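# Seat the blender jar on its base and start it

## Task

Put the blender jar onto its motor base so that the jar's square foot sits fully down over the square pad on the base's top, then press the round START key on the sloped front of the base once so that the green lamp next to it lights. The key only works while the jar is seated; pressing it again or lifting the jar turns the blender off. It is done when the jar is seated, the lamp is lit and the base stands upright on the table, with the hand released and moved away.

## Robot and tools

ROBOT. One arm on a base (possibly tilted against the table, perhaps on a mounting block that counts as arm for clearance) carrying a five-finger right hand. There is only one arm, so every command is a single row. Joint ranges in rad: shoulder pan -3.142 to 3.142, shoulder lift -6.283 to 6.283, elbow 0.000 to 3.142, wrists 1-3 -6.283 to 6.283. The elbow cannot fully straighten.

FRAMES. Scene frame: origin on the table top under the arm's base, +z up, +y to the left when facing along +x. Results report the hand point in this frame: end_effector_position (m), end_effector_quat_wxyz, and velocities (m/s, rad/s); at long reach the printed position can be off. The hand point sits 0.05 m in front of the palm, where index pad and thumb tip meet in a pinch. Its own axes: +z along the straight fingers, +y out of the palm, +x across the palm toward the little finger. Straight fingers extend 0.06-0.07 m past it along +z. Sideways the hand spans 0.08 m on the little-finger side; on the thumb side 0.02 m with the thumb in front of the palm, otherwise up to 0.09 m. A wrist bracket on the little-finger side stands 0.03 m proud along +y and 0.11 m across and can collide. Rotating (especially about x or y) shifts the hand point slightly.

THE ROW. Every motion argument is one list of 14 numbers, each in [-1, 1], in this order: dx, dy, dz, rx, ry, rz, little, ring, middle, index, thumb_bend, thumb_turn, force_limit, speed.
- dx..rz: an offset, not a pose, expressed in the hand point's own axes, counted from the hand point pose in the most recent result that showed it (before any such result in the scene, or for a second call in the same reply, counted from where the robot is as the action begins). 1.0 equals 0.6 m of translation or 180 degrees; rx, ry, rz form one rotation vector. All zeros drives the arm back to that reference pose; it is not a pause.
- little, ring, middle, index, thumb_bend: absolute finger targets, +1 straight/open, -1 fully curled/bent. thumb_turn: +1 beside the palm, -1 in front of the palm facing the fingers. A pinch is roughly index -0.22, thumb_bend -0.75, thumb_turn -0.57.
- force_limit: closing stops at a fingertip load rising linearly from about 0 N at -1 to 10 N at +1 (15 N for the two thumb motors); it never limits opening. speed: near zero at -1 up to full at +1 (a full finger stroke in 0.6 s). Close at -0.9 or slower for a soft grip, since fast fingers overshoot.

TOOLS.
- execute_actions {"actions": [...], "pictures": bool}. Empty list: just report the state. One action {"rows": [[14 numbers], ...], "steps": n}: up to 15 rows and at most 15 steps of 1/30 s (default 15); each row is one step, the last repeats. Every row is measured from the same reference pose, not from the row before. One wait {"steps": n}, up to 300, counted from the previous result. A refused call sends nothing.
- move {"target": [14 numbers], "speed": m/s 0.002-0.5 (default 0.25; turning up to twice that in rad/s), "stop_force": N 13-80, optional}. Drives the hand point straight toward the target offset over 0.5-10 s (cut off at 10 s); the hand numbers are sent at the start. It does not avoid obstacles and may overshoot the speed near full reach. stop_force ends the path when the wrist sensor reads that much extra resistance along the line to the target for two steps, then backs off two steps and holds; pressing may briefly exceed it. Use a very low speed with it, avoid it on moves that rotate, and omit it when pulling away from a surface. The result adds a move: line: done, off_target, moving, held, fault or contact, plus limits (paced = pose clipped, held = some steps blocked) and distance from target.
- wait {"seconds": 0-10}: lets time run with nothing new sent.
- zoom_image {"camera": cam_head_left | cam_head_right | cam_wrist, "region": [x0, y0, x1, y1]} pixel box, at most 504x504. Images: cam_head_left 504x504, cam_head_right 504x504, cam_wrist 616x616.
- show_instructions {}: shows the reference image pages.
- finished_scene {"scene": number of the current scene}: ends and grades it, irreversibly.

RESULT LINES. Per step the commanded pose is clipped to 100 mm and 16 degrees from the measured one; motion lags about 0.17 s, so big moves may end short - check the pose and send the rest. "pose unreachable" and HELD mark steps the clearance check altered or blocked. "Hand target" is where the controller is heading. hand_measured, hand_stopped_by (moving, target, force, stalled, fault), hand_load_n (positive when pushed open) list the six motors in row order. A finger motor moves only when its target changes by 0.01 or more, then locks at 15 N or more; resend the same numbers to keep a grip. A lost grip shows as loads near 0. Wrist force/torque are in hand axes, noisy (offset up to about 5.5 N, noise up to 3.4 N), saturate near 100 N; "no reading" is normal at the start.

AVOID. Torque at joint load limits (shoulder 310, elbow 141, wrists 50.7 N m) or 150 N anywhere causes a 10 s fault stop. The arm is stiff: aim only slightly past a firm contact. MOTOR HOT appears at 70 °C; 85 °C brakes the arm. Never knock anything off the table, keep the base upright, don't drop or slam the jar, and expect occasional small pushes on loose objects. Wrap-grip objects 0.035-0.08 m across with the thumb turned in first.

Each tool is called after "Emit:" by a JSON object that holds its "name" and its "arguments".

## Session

Emit:
{"name": "execute_actions", "arguments": {"actions": []}}

Scene clock: 0.00 s of 6600.00 s.
end_effector_position=(+1.0780, -0.2038, +0.1647) hand_measured=(+1.000, +1.000, +1.000, +1.000, +1.000, +1.000) hand_load_n=(+0.0, +0.0, +0.0, +0.0, +0.0, +0.0) hand_stopped_by=(target, target, target, target, target, target) hand_force_limit=0.00 hand_speed=-0.80 end_effector_quat_wxyz=(+0.026, +0.819, +0.572, -0.031) end_effector_velocity=(+0.000, -0.000, +0.002) end_effector_angular_velocity=(-0.000, -0.002, +0.000)
Joint positions: [-0.299 -0.323  0.331  1.562  1.656  0.059]
Joint velocities: [-0.    -0.001 -0.001 -0.    -0.    -0.   ]
Wrist force (N, on the end effector, along its own x y z axes, offset not removed): no reading
Wrist torque (N m, same axes, about the end effector's origin, offset not removed): no reading
Hand target: +1.078, -0.204, +0.165; +0.026, +0.819, +0.572, -0.031

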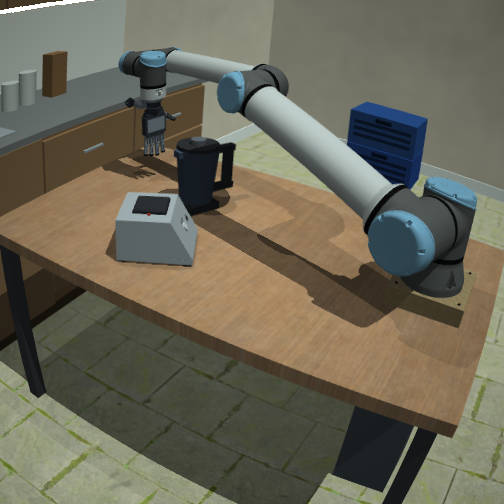

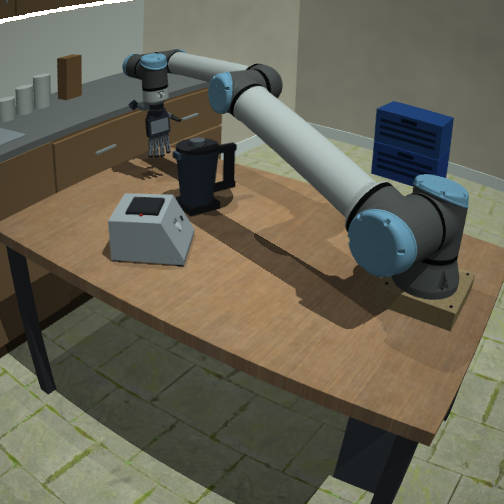

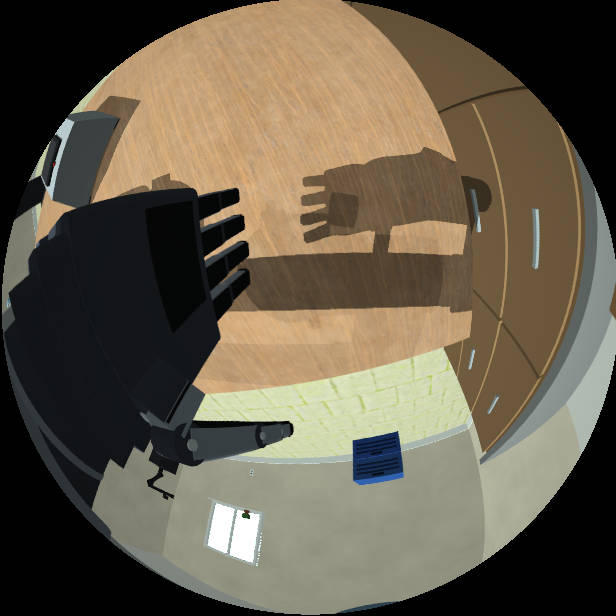

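Emit:
{"name": "move", "arguments": {"target": [0.017,-0.55,-0.65,0,0.025,-0.112,1,1,1,1,1,1,0,0], "speed": 0.3}}

Scene clock: 6.50 s of 6600.00 s.
end_effector_position=(+0.7807, -0.0501, +0.5506) hand_measured=(+1.000, +1.000, +1.000, +1.000, +1.000, +1.000) hand_load_n=(+0.0, +0.0, +0.0, +0.0, +0.0, +0.0) hand_stopped_by=(target, target, target, target, target, target) hand_force_limit=0.00 hand_speed=0.00 end_effector_quat_wxyz=(-0.002, +0.707, +0.707, -0.003) end_effector_velocity=(-0.001, +0.000, +0.001) end_effector_angular_velocity=(-0.000, -0.001, +0.001)
Joint positions: [-0.271 -1.146  1.109  1.617  1.578 -0.264]
Joint velocities: [ 0.    -0.001 -0.001  0.001  0.    -0.001]
Wrist force (N, on the end effector, along its own x y z axes, offset not removed): [5.3 -4.5 4.4]
Wrist torque (N m, same axes, about the end effector's origin, offset not removed): [-0.90 -0.85 0.66]
Hand target: +0.781, -0.050, +0.551; -0.002, +0.707, +0.707, -0.003
Off the commanded pose: 0.001 m, 0 deg.
After step 90, 1.17 s passed at rest.
move: done

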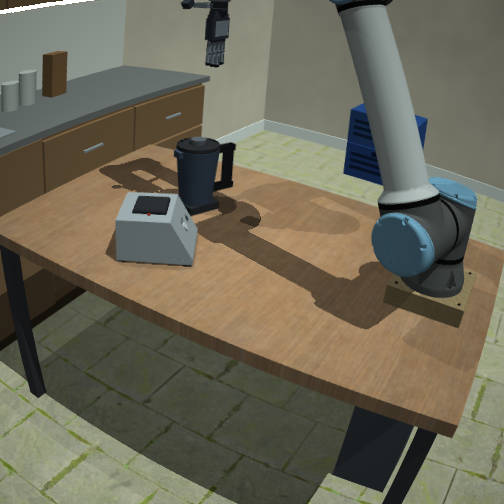

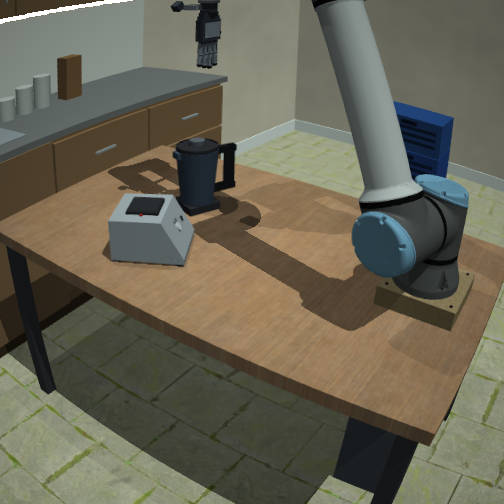

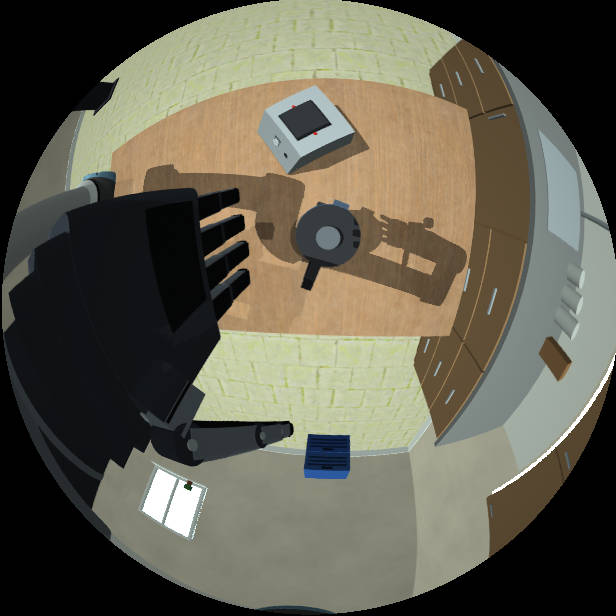

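Emit:
{"name": "move", "arguments": {"target": [-0.05,-0.3,0.25,-0.28,-0.441,-0.28,1,1,1,1,0.5,-1,0,0], "speed": 0.25}}

Emit:
{"name": "move", "arguments": {"target": [0.41,0,0,0,0,0,1,1,1,1,0.5,-1,0,0], "speed": 0.2}}

Scene clock: 16.80 s of 6600.00 s.
end_effector_position=(+0.5991, -0.0801, +0.4029) hand_measured=(+1.000, +1.000, +1.000, +1.000, +0.500, -1.000) hand_load_n=(+0.0, +0.0, +0.0, +0.0, +0.0, +0.0) hand_stopped_by=(target, target, target, target, target, target) hand_force_limit=0.00 hand_speed=0.00 end_effector_quat_wxyz=(+0.687, +0.153, +0.693, -0.155) end_effector_velocity=(-0.000, -0.000, +0.000) end_effector_angular_velocity=(-0.006, -0.008, +0.010)
Joint positions: [-0.615 -1.876  2.485 -0.601  1.401 -1.581]
Joint velocities: [-0.01   0.     0.005 -0.015 -0.02  -0.001]
Wrist force (N, on the end effector, along its own x y z axes, offset not removed): [4.2 -6.5 -1.9]
Wrist torque (N m, same axes, about the end effector's origin, offset not removed): [-1.02 -0.56 0.37]
Hand target: +0.599, -0.080, +0.403; +0.688, +0.153, +0.693, -0.155
Off the commanded pose: 0.001 m, 0 deg.
After step 90, 3.07 s passed at rest.
move: done

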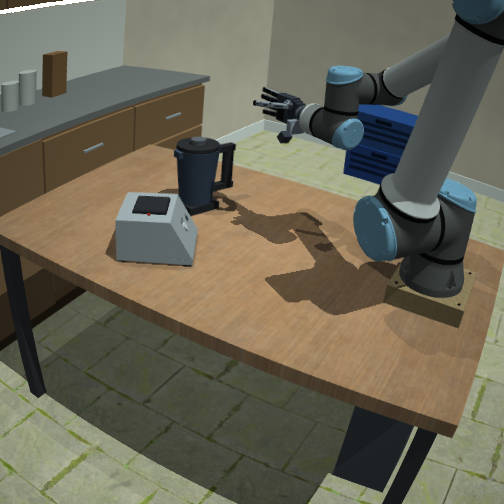

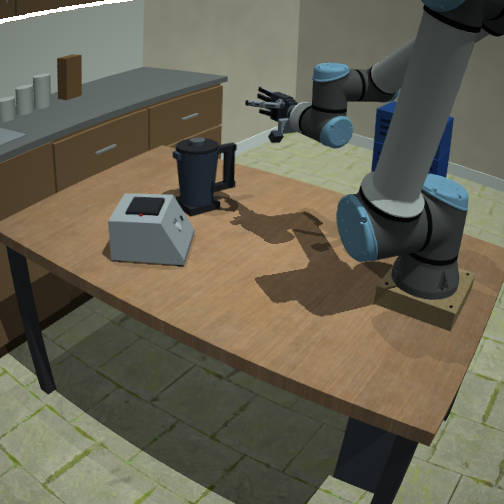

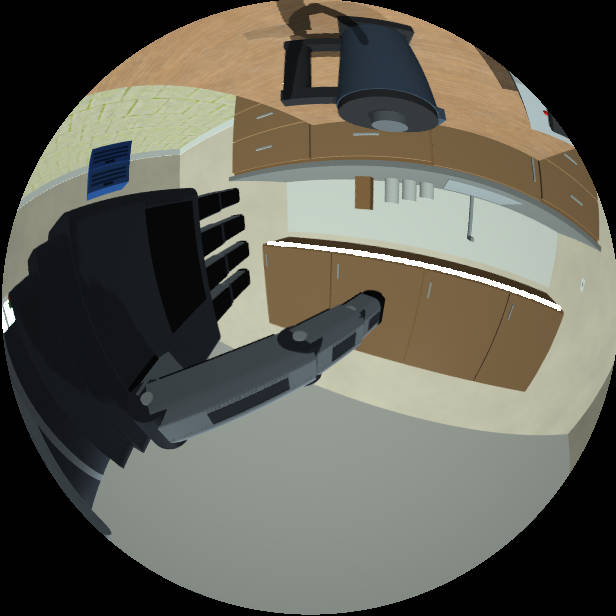

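Scene clock: 18.60 s of 6600.00 s.
end_effector_position=(+0.5967, -0.0803, +0.1570) hand_measured=(+1.000, +1.000, +1.000, +1.000, +0.500, -1.000) hand_load_n=(+0.0, +0.0, +0.0, +0.0, +0.0, +0.0) hand_stopped_by=(target, target, target, target, target, target) hand_force_limit=0.00 hand_speed=0.00 end_effector_quat_wxyz=(+0.687, +0.153, +0.693, -0.155) end_effector_velocity=(+0.002, -0.001, -0.001) end_effector_angular_velocity=(-0.003, -0.006, -0.000)
Joint positions: [-0.625 -1.232  2.666 -1.425  1.392 -1.582]
Joint velocities: [ 0.001  0.012 -0.004 -0.014  0.001  0.001]
Wrist force (N, on the end effector, along its own x y z axes, offset not removed): [3.0 -5.9 4.2]
Wrist torque (N m, same axes, about the end effector's origin, offset not removed): [-1.38 -0.67 0.32]
Hand target: +0.597, -0.080, +0.157; +0.687, +0.153, +0.693, -0.155
Off the commanded pose: 0.000 m, 0 deg.
move: done

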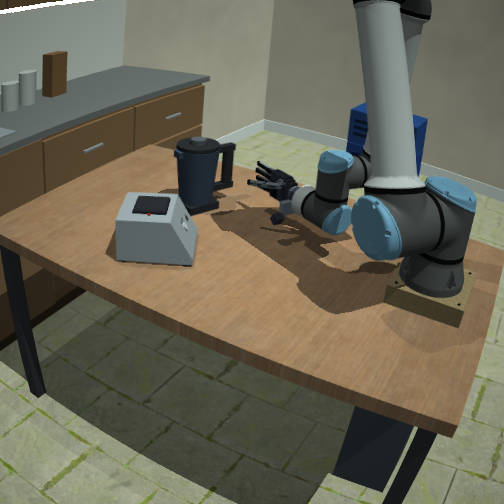

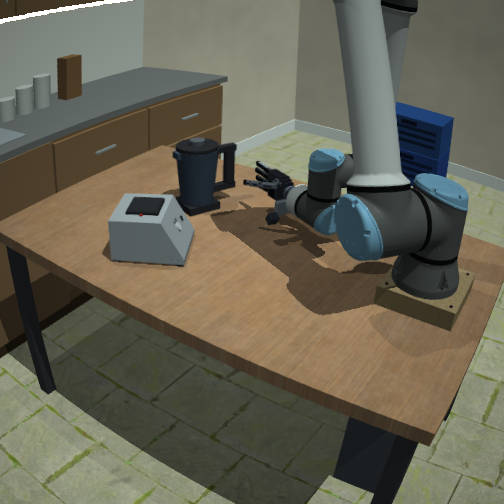

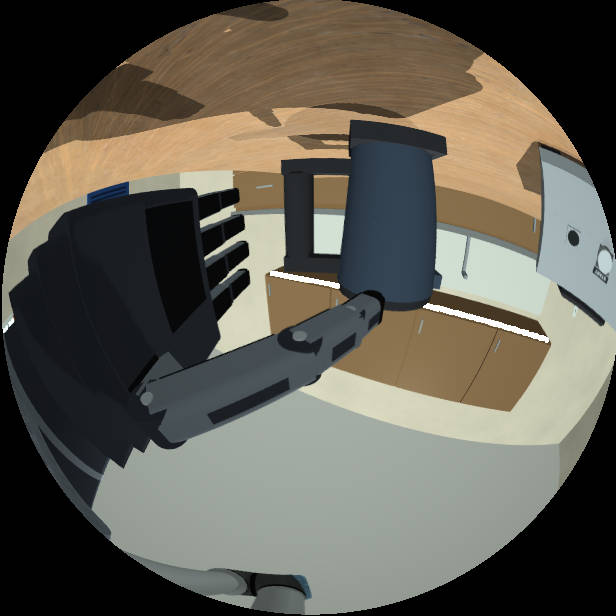

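Emit:
{"name": "move", "arguments": {"target": [0,-0.013,0.15,0,0,0,1,1,1,1,0.5,-1,0,0], "speed": 0.1}}

Scene clock: 22.93 s of 6600.00 s.
end_effector_position=(+0.6746, -0.1257, +0.1563) hand_measured=(+1.000, +1.000, +1.000, +1.000, +0.500, -1.000) hand_load_n=(+0.0, +0.0, +0.0, +0.0, +0.0, +0.0) hand_stopped_by=(target, target, target, target, target, target) hand_force_limit=0.00 hand_speed=0.00 end_effector_quat_wxyz=(+0.687, +0.153, +0.693, -0.155) end_effector_velocity=(+0.002, -0.001, +0.001) end_effector_angular_velocity=(-0.000, -0.001, +0.000)
Joint positions: [-0.603 -1.175  2.5   -1.317  1.414 -1.581]
Joint velocities: [ 0.001  0.    -0.003  0.002  0.     0.   ]
Wrist force (N, on the end effector, along its own x y z axes, offset not removed): [7.2 -2.4 -0.5]
Wrist torque (N m, same axes, about the end effector's origin, offset not removed): [-0.47 -0.97 0.79]
Hand target: +0.675, -0.126, +0.156; +0.687, +0.153, +0.693, -0.155
Off the commanded pose: 0.000 m, 0 deg.
move: done

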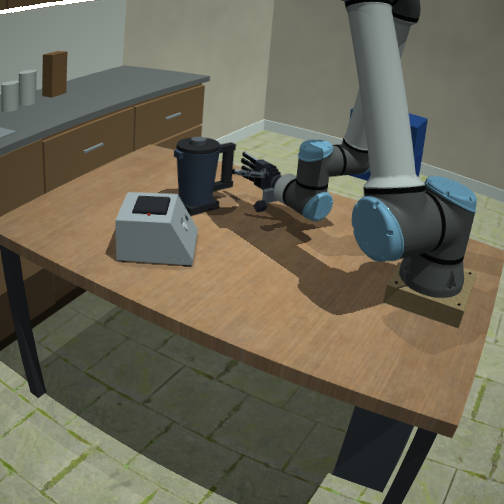

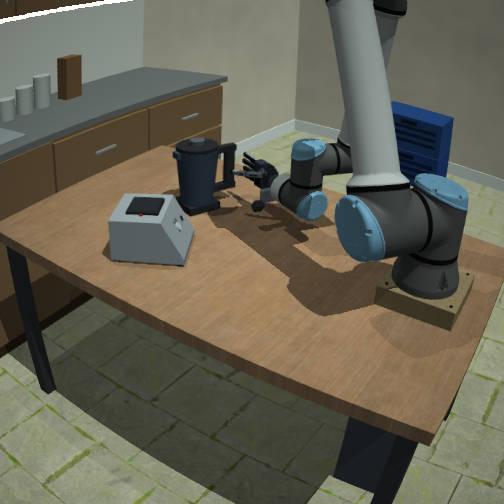

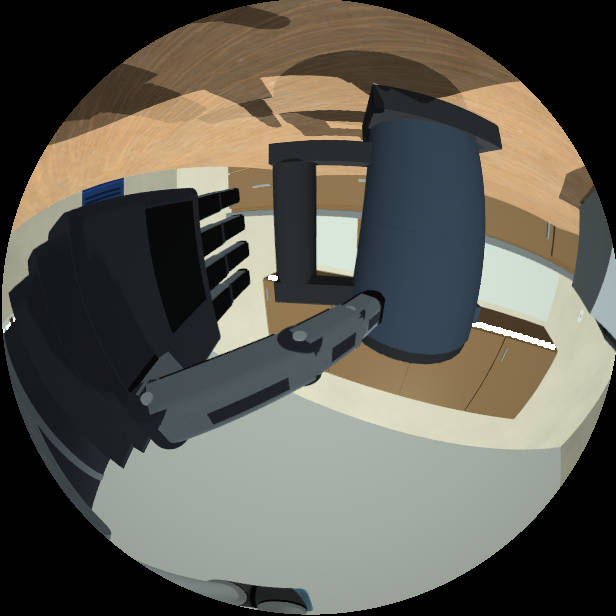

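Emit:
{"name": "move", "arguments": {"target": [0.025,0,0,0,0,0,1,1,1,1,0.2,-1,0,0], "speed": 0.05}}

Emit:
{"name": "move", "arguments": {"target": [0,0.02,0.15,0,0,0,1,1,1,1,0.2,-1,0,0], "speed": 0.05}}

Scene clock: 26.50 s of 6600.00 s.
end_effector_position=(+0.6745, -0.1256, +0.1415) hand_measured=(+1.000, +1.000, +1.000, +1.000, +0.200, -1.000) hand_load_n=(+0.0, +0.0, +0.0, +0.0, +0.0, +0.0) hand_stopped_by=(target, target, target, target, target, target) hand_force_limit=0.00 hand_speed=0.00 end_effector_quat_wxyz=(+0.687, +0.153, +0.693, -0.155) end_effector_velocity=(-0.001, +0.000, -0.002) end_effector_angular_velocity=(+0.001, +0.000, +0.000)
Joint positions: [-0.603 -1.136  2.501 -1.356  1.414 -1.582]
Joint velocities: [-0.     0.004  0.002 -0.005 -0.     0.001]
Wrist force (N, on the end effector, along its own x y z axes, offset not removed): [-1.3 -0.6 -3.6]
Wrist torque (N m, same axes, about the end effector's origin, offset not removed): [-0.03 0.41 0.50]
Hand target: +0.674, -0.126, +0.141; +0.687, +0.153, +0.693, -0.155
Off the commanded pose: 0.000 m, 0 deg.
move: done

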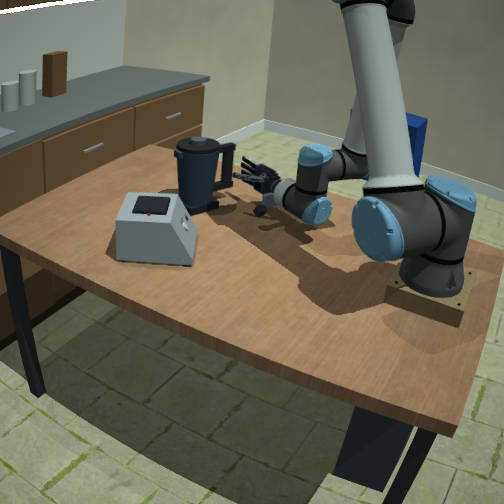

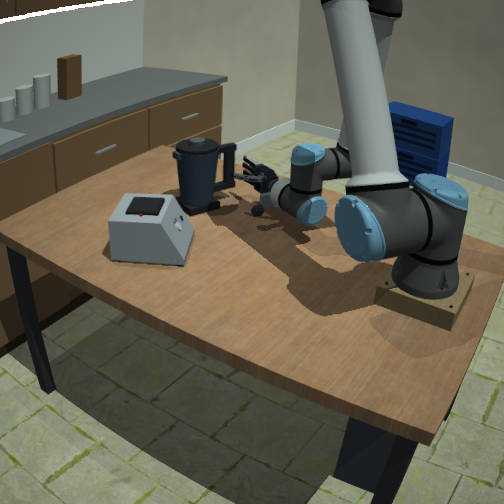

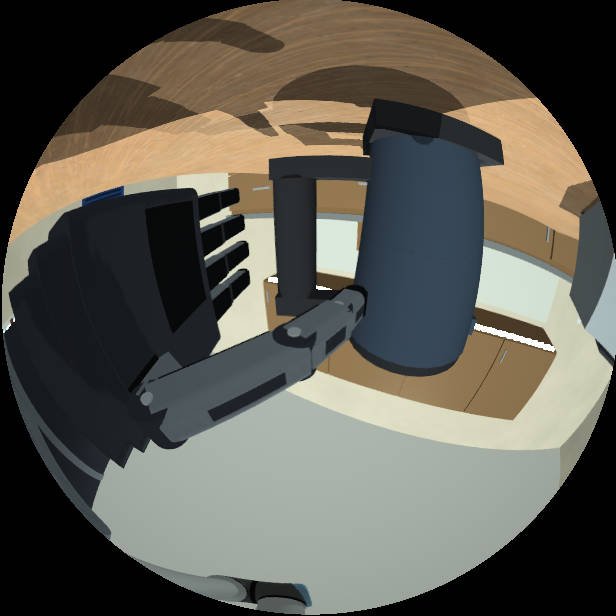

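Scene clock: 28.70 s of 6600.00 s.
end_effector_position=(+0.7608, -0.1531, +0.1406) hand_measured=(+1.000, +1.000, +1.000, +1.000, +0.200, -1.000) hand_load_n=(+0.0, +0.0, +0.0, +0.0, -0.5, -0.5) hand_stopped_by=(target, target, target, target, target, target) hand_force_limit=0.00 hand_speed=0.00 end_effector_quat_wxyz=(+0.687, +0.153, +0.693, -0.155) end_effector_velocity=(+0.002, -0.000, +0.001) end_effector_angular_velocity=(+0.000, -0.001, +0.001)
Joint positions: [-0.548 -1.072  2.324 -1.244  1.469 -1.581]
Joint velocities: [ 0.001  0.001 -0.004  0.003 -0.     0.   ]
Wrist force (N, on the end effector, along its own x y z axes, offset not removed): [7.2 -4.4 -1.1]
Wrist torque (N m, same axes, about the end effector's origin, offset not removed): [-0.60 -1.08 0.61]
Hand target: +0.761, -0.153, +0.141; +0.687, +0.153, +0.693, -0.155
Off the commanded pose: 0.000 m, 0 deg.
move: done

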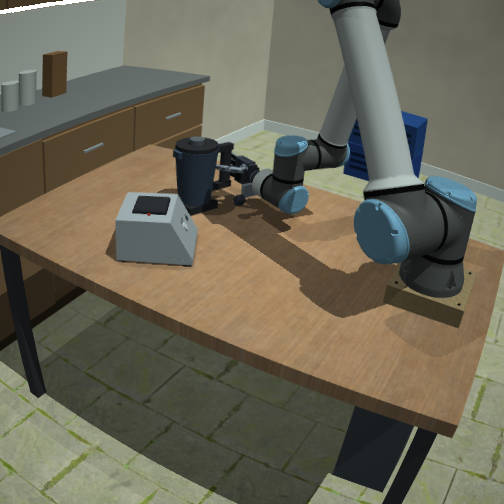

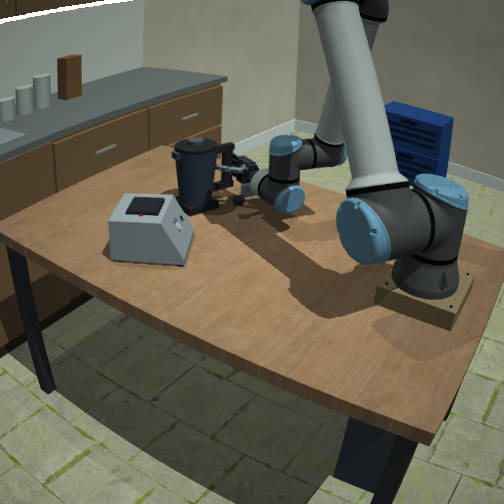

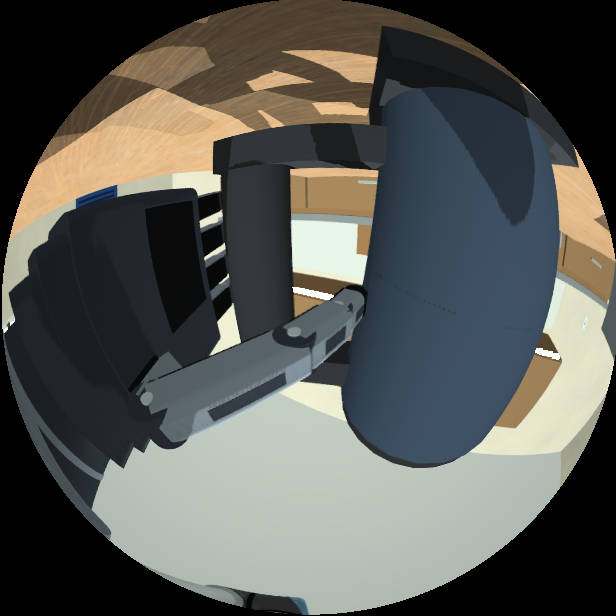

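Emit:
{"name": "move", "arguments": {"target": [0,0,0,0,0,0,-1,-1,-1,-1,0.2,-1,1,-0.5]}}

Emit:
{"name": "move", "arguments": {"target": [0,0,0,0,0,0,-0.985,-0.985,-0.985,-0.985,-1,-1,1,-0.5]}}

Scene clock: 33.20 s of 6600.00 s.
end_effector_position=(+0.7608, -0.1531, +0.1406) hand_measured=(-0.924, -0.854, -0.836, -0.870, +0.196, -1.000) hand_load_n=(+10.5, +0.0, +5.5, +1.5, -3.5, -1.5) hand_stopped_by=(force, force, force, force, target, target) hand_force_limit=1.00 hand_speed=-0.50 end_effector_quat_wxyz=(+0.687, +0.153, +0.693, -0.155) end_effector_velocity=(+0.000, -0.000, +0.000) end_effector_angular_velocity=(-0.000, -0.001, -0.000)
Joint positions: [-0.548 -1.072  2.324 -1.244  1.469 -1.581]
Joint velocities: [ 0.    -0.001 -0.     0.     0.    -0.   ]
Wrist force (N, on the end effector, along its own x y z axes, offset not removed): [0.0 -2.6 0.4]
Wrist torque (N m, same axes, about the end effector's origin, offset not removed): [-0.39 -0.22 0.79]
Hand target: +0.761, -0.153, +0.141; +0.687, +0.153, +0.693, -0.155
Off the commanded pose: 0.000 m, 0 deg.
move: done

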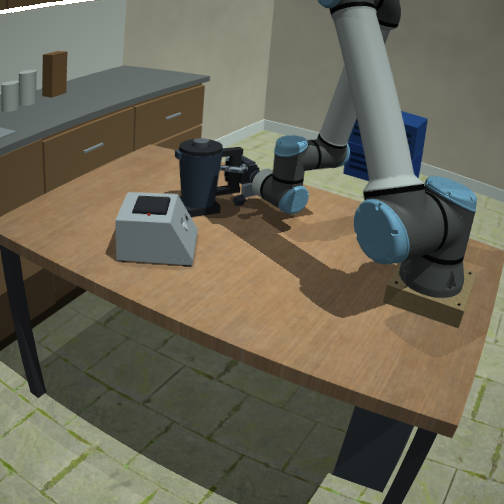

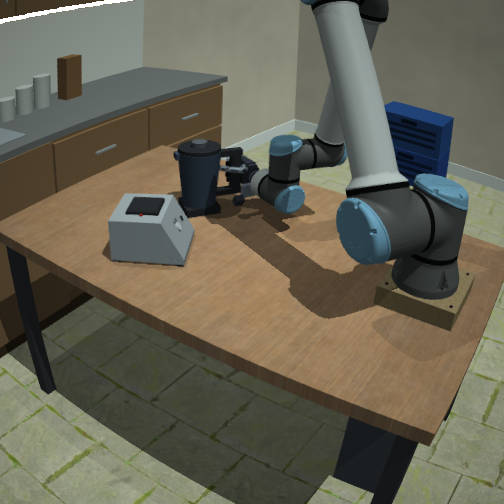

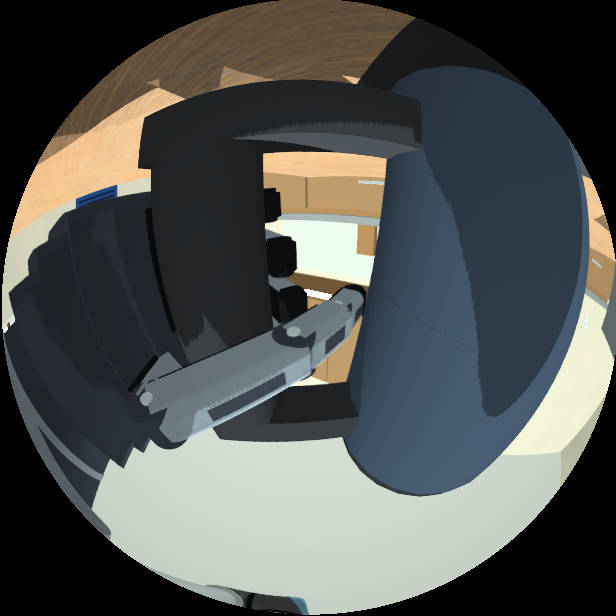

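Scene clock: 33.83 s of 6600.00 s.
end_effector_position=(+0.7608, -0.1531, +0.1406) hand_measured=(-0.924, -0.888, -0.884, -0.890, +0.050, -1.000) hand_load_n=(+8.0, +11.0, +10.0, +9.5, +14.5, +1.0) hand_stopped_by=(force, force, force, force, force, target) hand_force_limit=1.00 hand_speed=-0.50 end_effector_quat_wxyz=(+0.687, +0.153, +0.693, -0.155) end_effector_velocity=(+0.000, -0.000, +0.000) end_effector_angular_velocity=(-0.001, -0.000, -0.000)
Joint positions: [-0.548 -1.072  2.324 -1.244  1.469 -1.581]
Joint velocities: [-0.    -0.    -0.001 -0.     0.    -0.   ]
Wrist force (N, on the end effector, along its own x y z axes, offset not removed): [0.0 -2.9 2.0]
Wrist torque (N m, same axes, about the end effector's origin, offset not removed): [-1.08 -0.53 0.81]
Hand target: +0.761, -0.153, +0.141; +0.687, +0.153, +0.693, -0.155
Off the commanded pose: 0.000 m, 0 deg.
move: done

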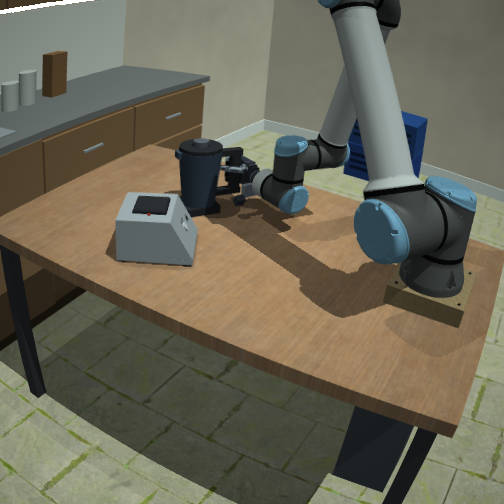

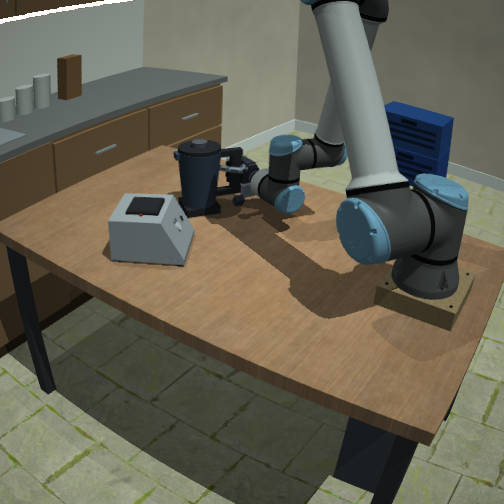

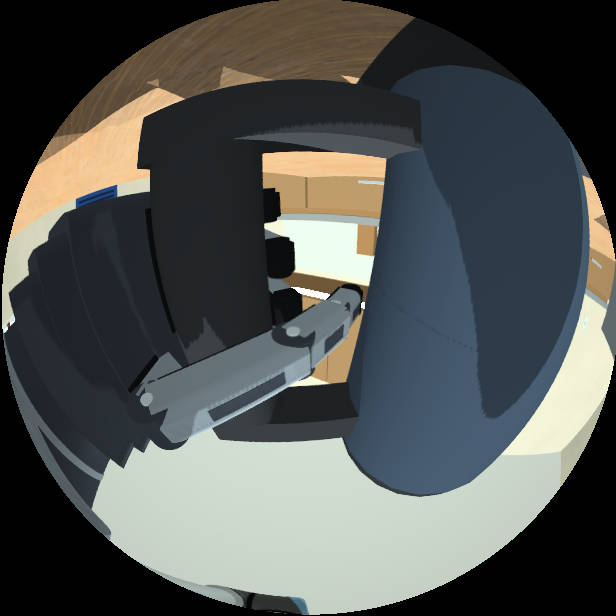

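Emit:
{"name": "move", "arguments": {"target": [-0.32,0,0,0,0,0,-0.985,-0.985,-0.985,-0.985,-1,-1,1,-0.5], "speed": 0.1}}

Emit:
{"name": "move", "arguments": {"target": [0,0.507,-0.195,-0.394,0,0,-0.985,-0.985,-0.985,-0.985,-1,-1,1,-0.5], "speed": 0.15}}

Emit:
{"name": "zoom_image", "arguments": {"camera": "cam_head_left", "region": [60,90,260,290]}}

Emit:
{"name": "zoom_image", "arguments": {"camera": "cam_head_right", "region": [60,90,260,290]}}

Scene clock: 46.13 s of 6600.00 s.
end_effector_position=(+0.7627, -0.1530, +0.3325) hand_measured=(-0.924, -0.888, -0.884, -0.890, +0.050, -1.000) hand_load_n=(+6.0, +9.5, +10.0, +10.5, +15.0, +1.0) hand_stopped_by=(force, force, force, force, force, target) hand_force_limit=1.00 hand_speed=-0.50 end_effector_quat_wxyz=(+0.687, +0.153, +0.693, -0.155) end_effector_velocity=(+0.001, -0.001, +0.003) end_effector_angular_velocity=(-0.001, -0.001, -0.000)
Joint positions: [-0.543 -1.429  2.254 -0.816  1.473 -1.581]
Joint velocities: [ 0.    -0.002 -0.004  0.005  0.    -0.   ]
Wrist force (N, on the end effector, along its own x y z axes, offset not removed): [12.2 -6.8 4.2]
Wrist torque (N m, same axes, about the end effector's origin, offset not removed): [-1.52 -0.99 -0.22]
Hand target: +0.763, -0.153, +0.333; +0.687, +0.153, +0.693, -0.155
Off the commanded pose: 0.000 m, 0 deg.
After step 90, 6.93 s passed at rest.
move: done

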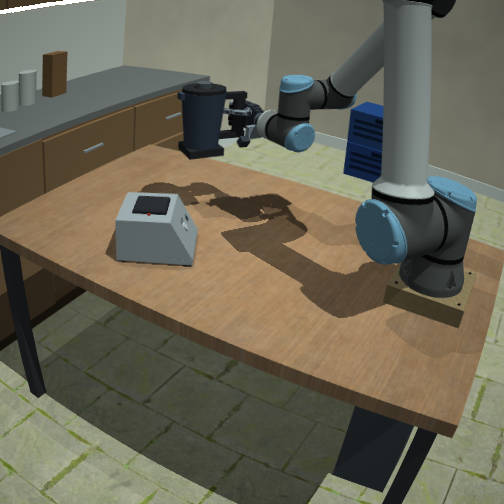

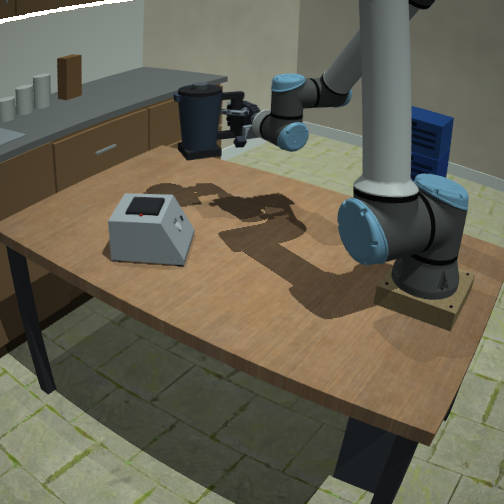

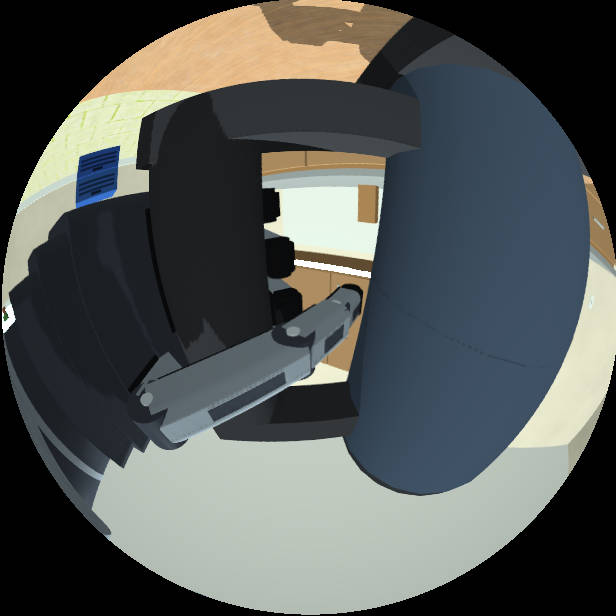

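Scene clock: 50.70 s of 6600.00 s.
end_effector_position=(+0.7863, +0.1718, +0.3318) hand_measured=(-0.924, -0.888, -0.884, -0.890, +0.050, -1.000) hand_load_n=(+6.0, +9.5, +10.0, +10.5, +15.0, +1.0) hand_stopped_by=(force, force, force, force, force, target) hand_force_limit=1.00 hand_speed=-0.50 end_effector_quat_wxyz=(+0.649, -0.273, +0.655, +0.275) end_effector_velocity=(+0.002, +0.001, +0.002) end_effector_angular_velocity=(-0.002, -0.003, +0.007)
Joint positions: [-0.373 -1.223  1.977 -0.725  0.407 -1.592]
Joint velocities: [ 0.002  0.002 -0.007  0.004 -0.005 -0.002]
Wrist force (N, on the end effector, along its own x y z axes, offset not removed): [7.4 -5.2 -5.8]
Wrist torque (N m, same axes, about the end effector's origin, offset not removed): [-0.44 0.03 -0.37]
Hand target: +0.786, +0.172, +0.332; +0.649, -0.274, +0.655, +0.276
Off the commanded pose: 0.000 m, 0 deg.
move: done

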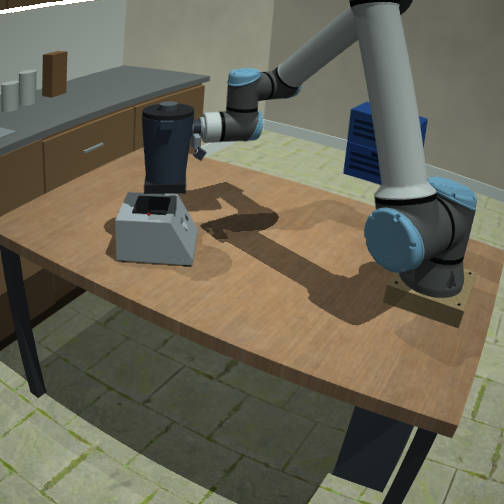

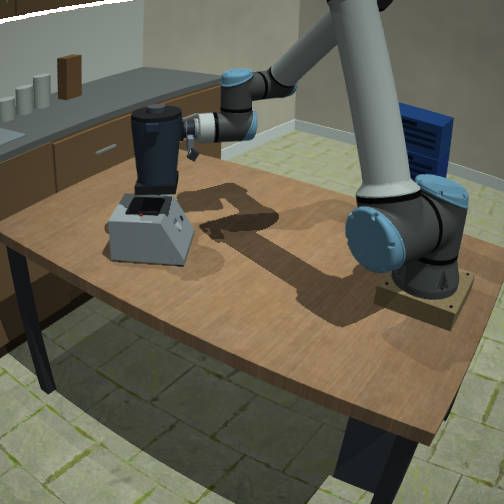

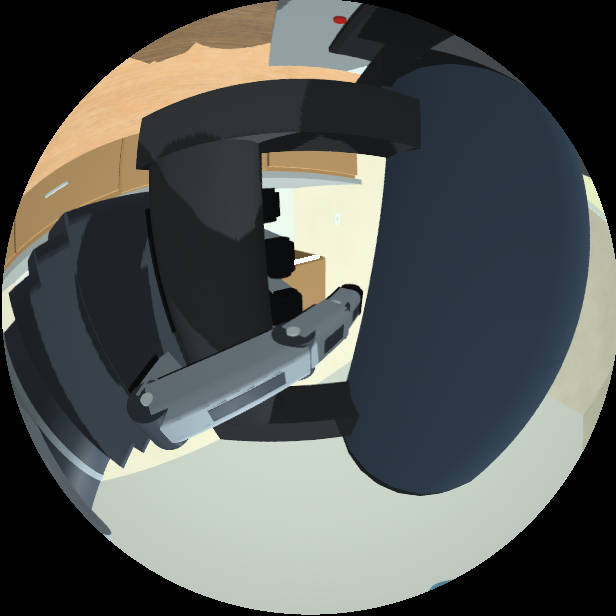

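Region (60, 90, 260, 290) of cam_head_left's 504x504 image, scaled by 2.520, with more detail than that image has.

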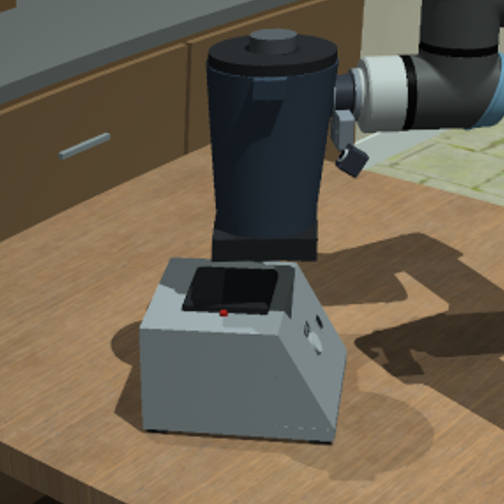

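Region (60, 90, 260, 290) of cam_head_right's 504x504 image, scaled by 2.520, with more detail than that image has.

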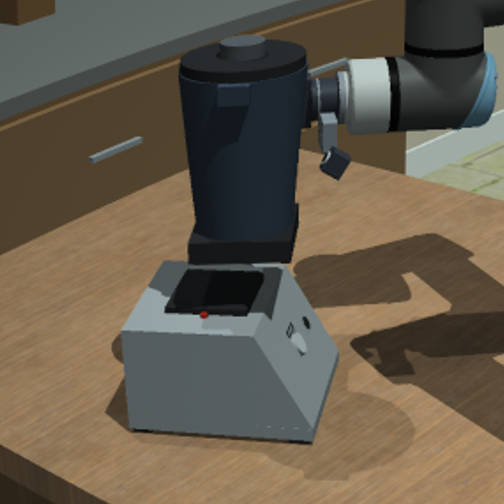

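Emit:
{"name": "move", "arguments": {"target": [0.058,-0.047,0.03,0.045,0,0,-0.985,-0.985,-0.985,-0.985,-1,-1,1,-0.5], "speed": 0.06}}

Emit:
{"name": "zoom_image", "arguments": {"camera": "cam_head_left", "region": [95,150,215,270]}}

Emit:
{"name": "zoom_image", "arguments": {"camera": "cam_head_right", "region": [95,150,215,270]}}

Scene clock: 55.83 s of 6600.00 s.
end_effector_position=(+0.8187, +0.1649, +0.2969) hand_measured=(-0.924, -0.888, -0.884, -0.890, +0.050, -1.000) hand_load_n=(+6.0, +9.5, +10.0, +10.5, +15.0, +1.0) hand_stopped_by=(force, force, force, force, force, target) hand_force_limit=1.00 hand_speed=-0.50 end_effector_quat_wxyz=(+0.666, -0.227, +0.672, +0.229) end_effector_velocity=(+0.002, -0.000, -0.001) end_effector_angular_velocity=(+0.000, -0.000, -0.005)
Joint positions: [-0.349 -1.181  1.997 -0.794  0.572 -1.586]
Joint velocities: [ 0.001  0.002 -0.    -0.003  0.006  0.001]
Wrist force (N, on the end effector, along its own x y z axes, offset not removed): [11.2 -1.5 -4.3]
Wrist torque (N m, same axes, about the end effector's origin, offset not removed): [-0.16 -0.52 -0.22]
Hand target: +0.819, +0.165, +0.297; +0.666, -0.227, +0.672, +0.229
Off the commanded pose: 0.000 m, 0 deg.
After step 90, 0.57 s passed at rest.
move: done

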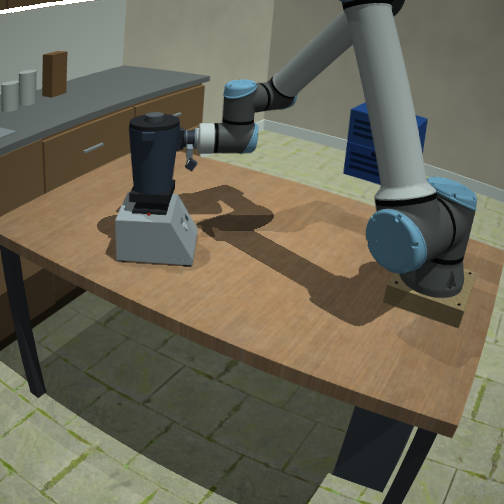

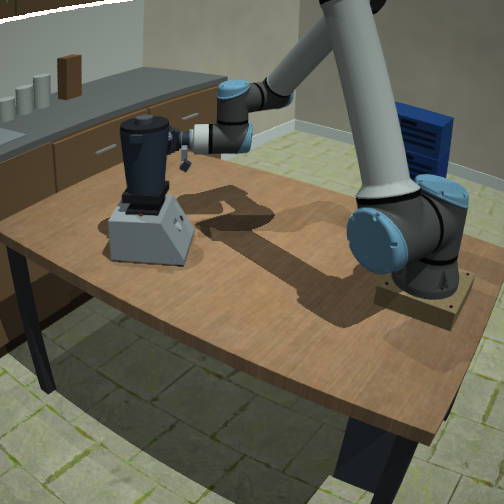

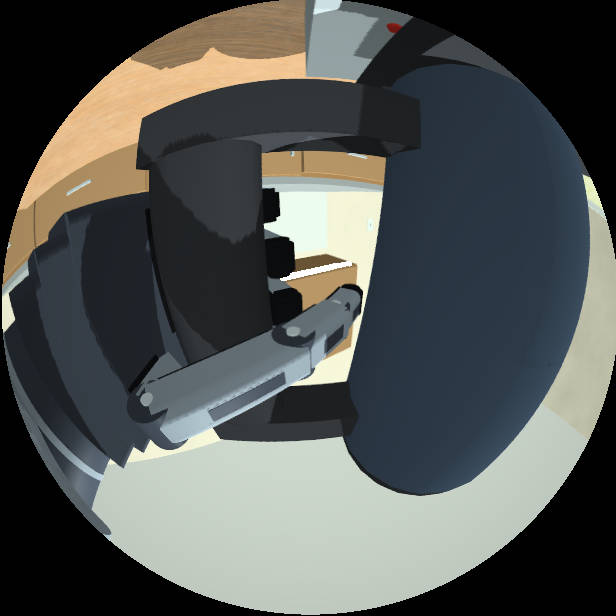

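Region (95, 150, 215, 270) of cam_head_left's 504x504 image, scaled by 4.200, with more detail than that image has.

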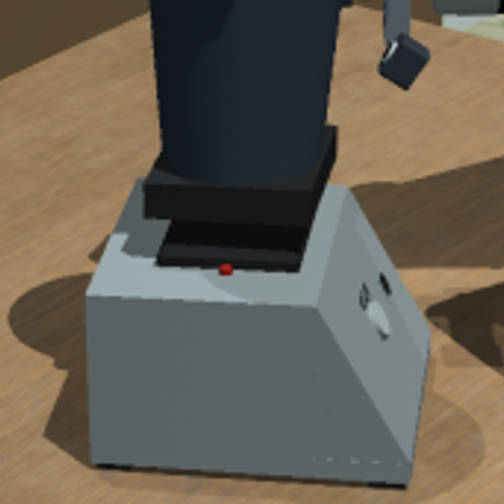

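Region (95, 150, 215, 270) of cam_head_right's 504x504 image, scaled by 4.200, with more detail than that image has.

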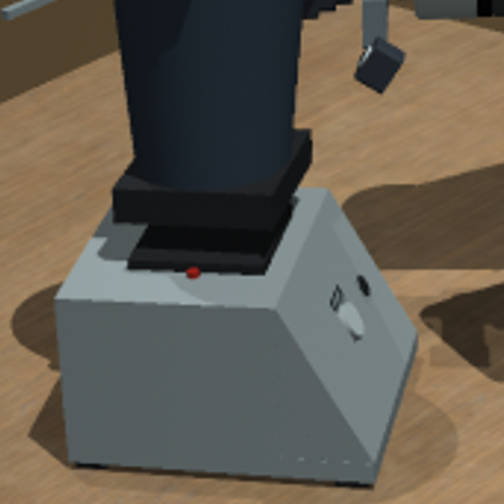

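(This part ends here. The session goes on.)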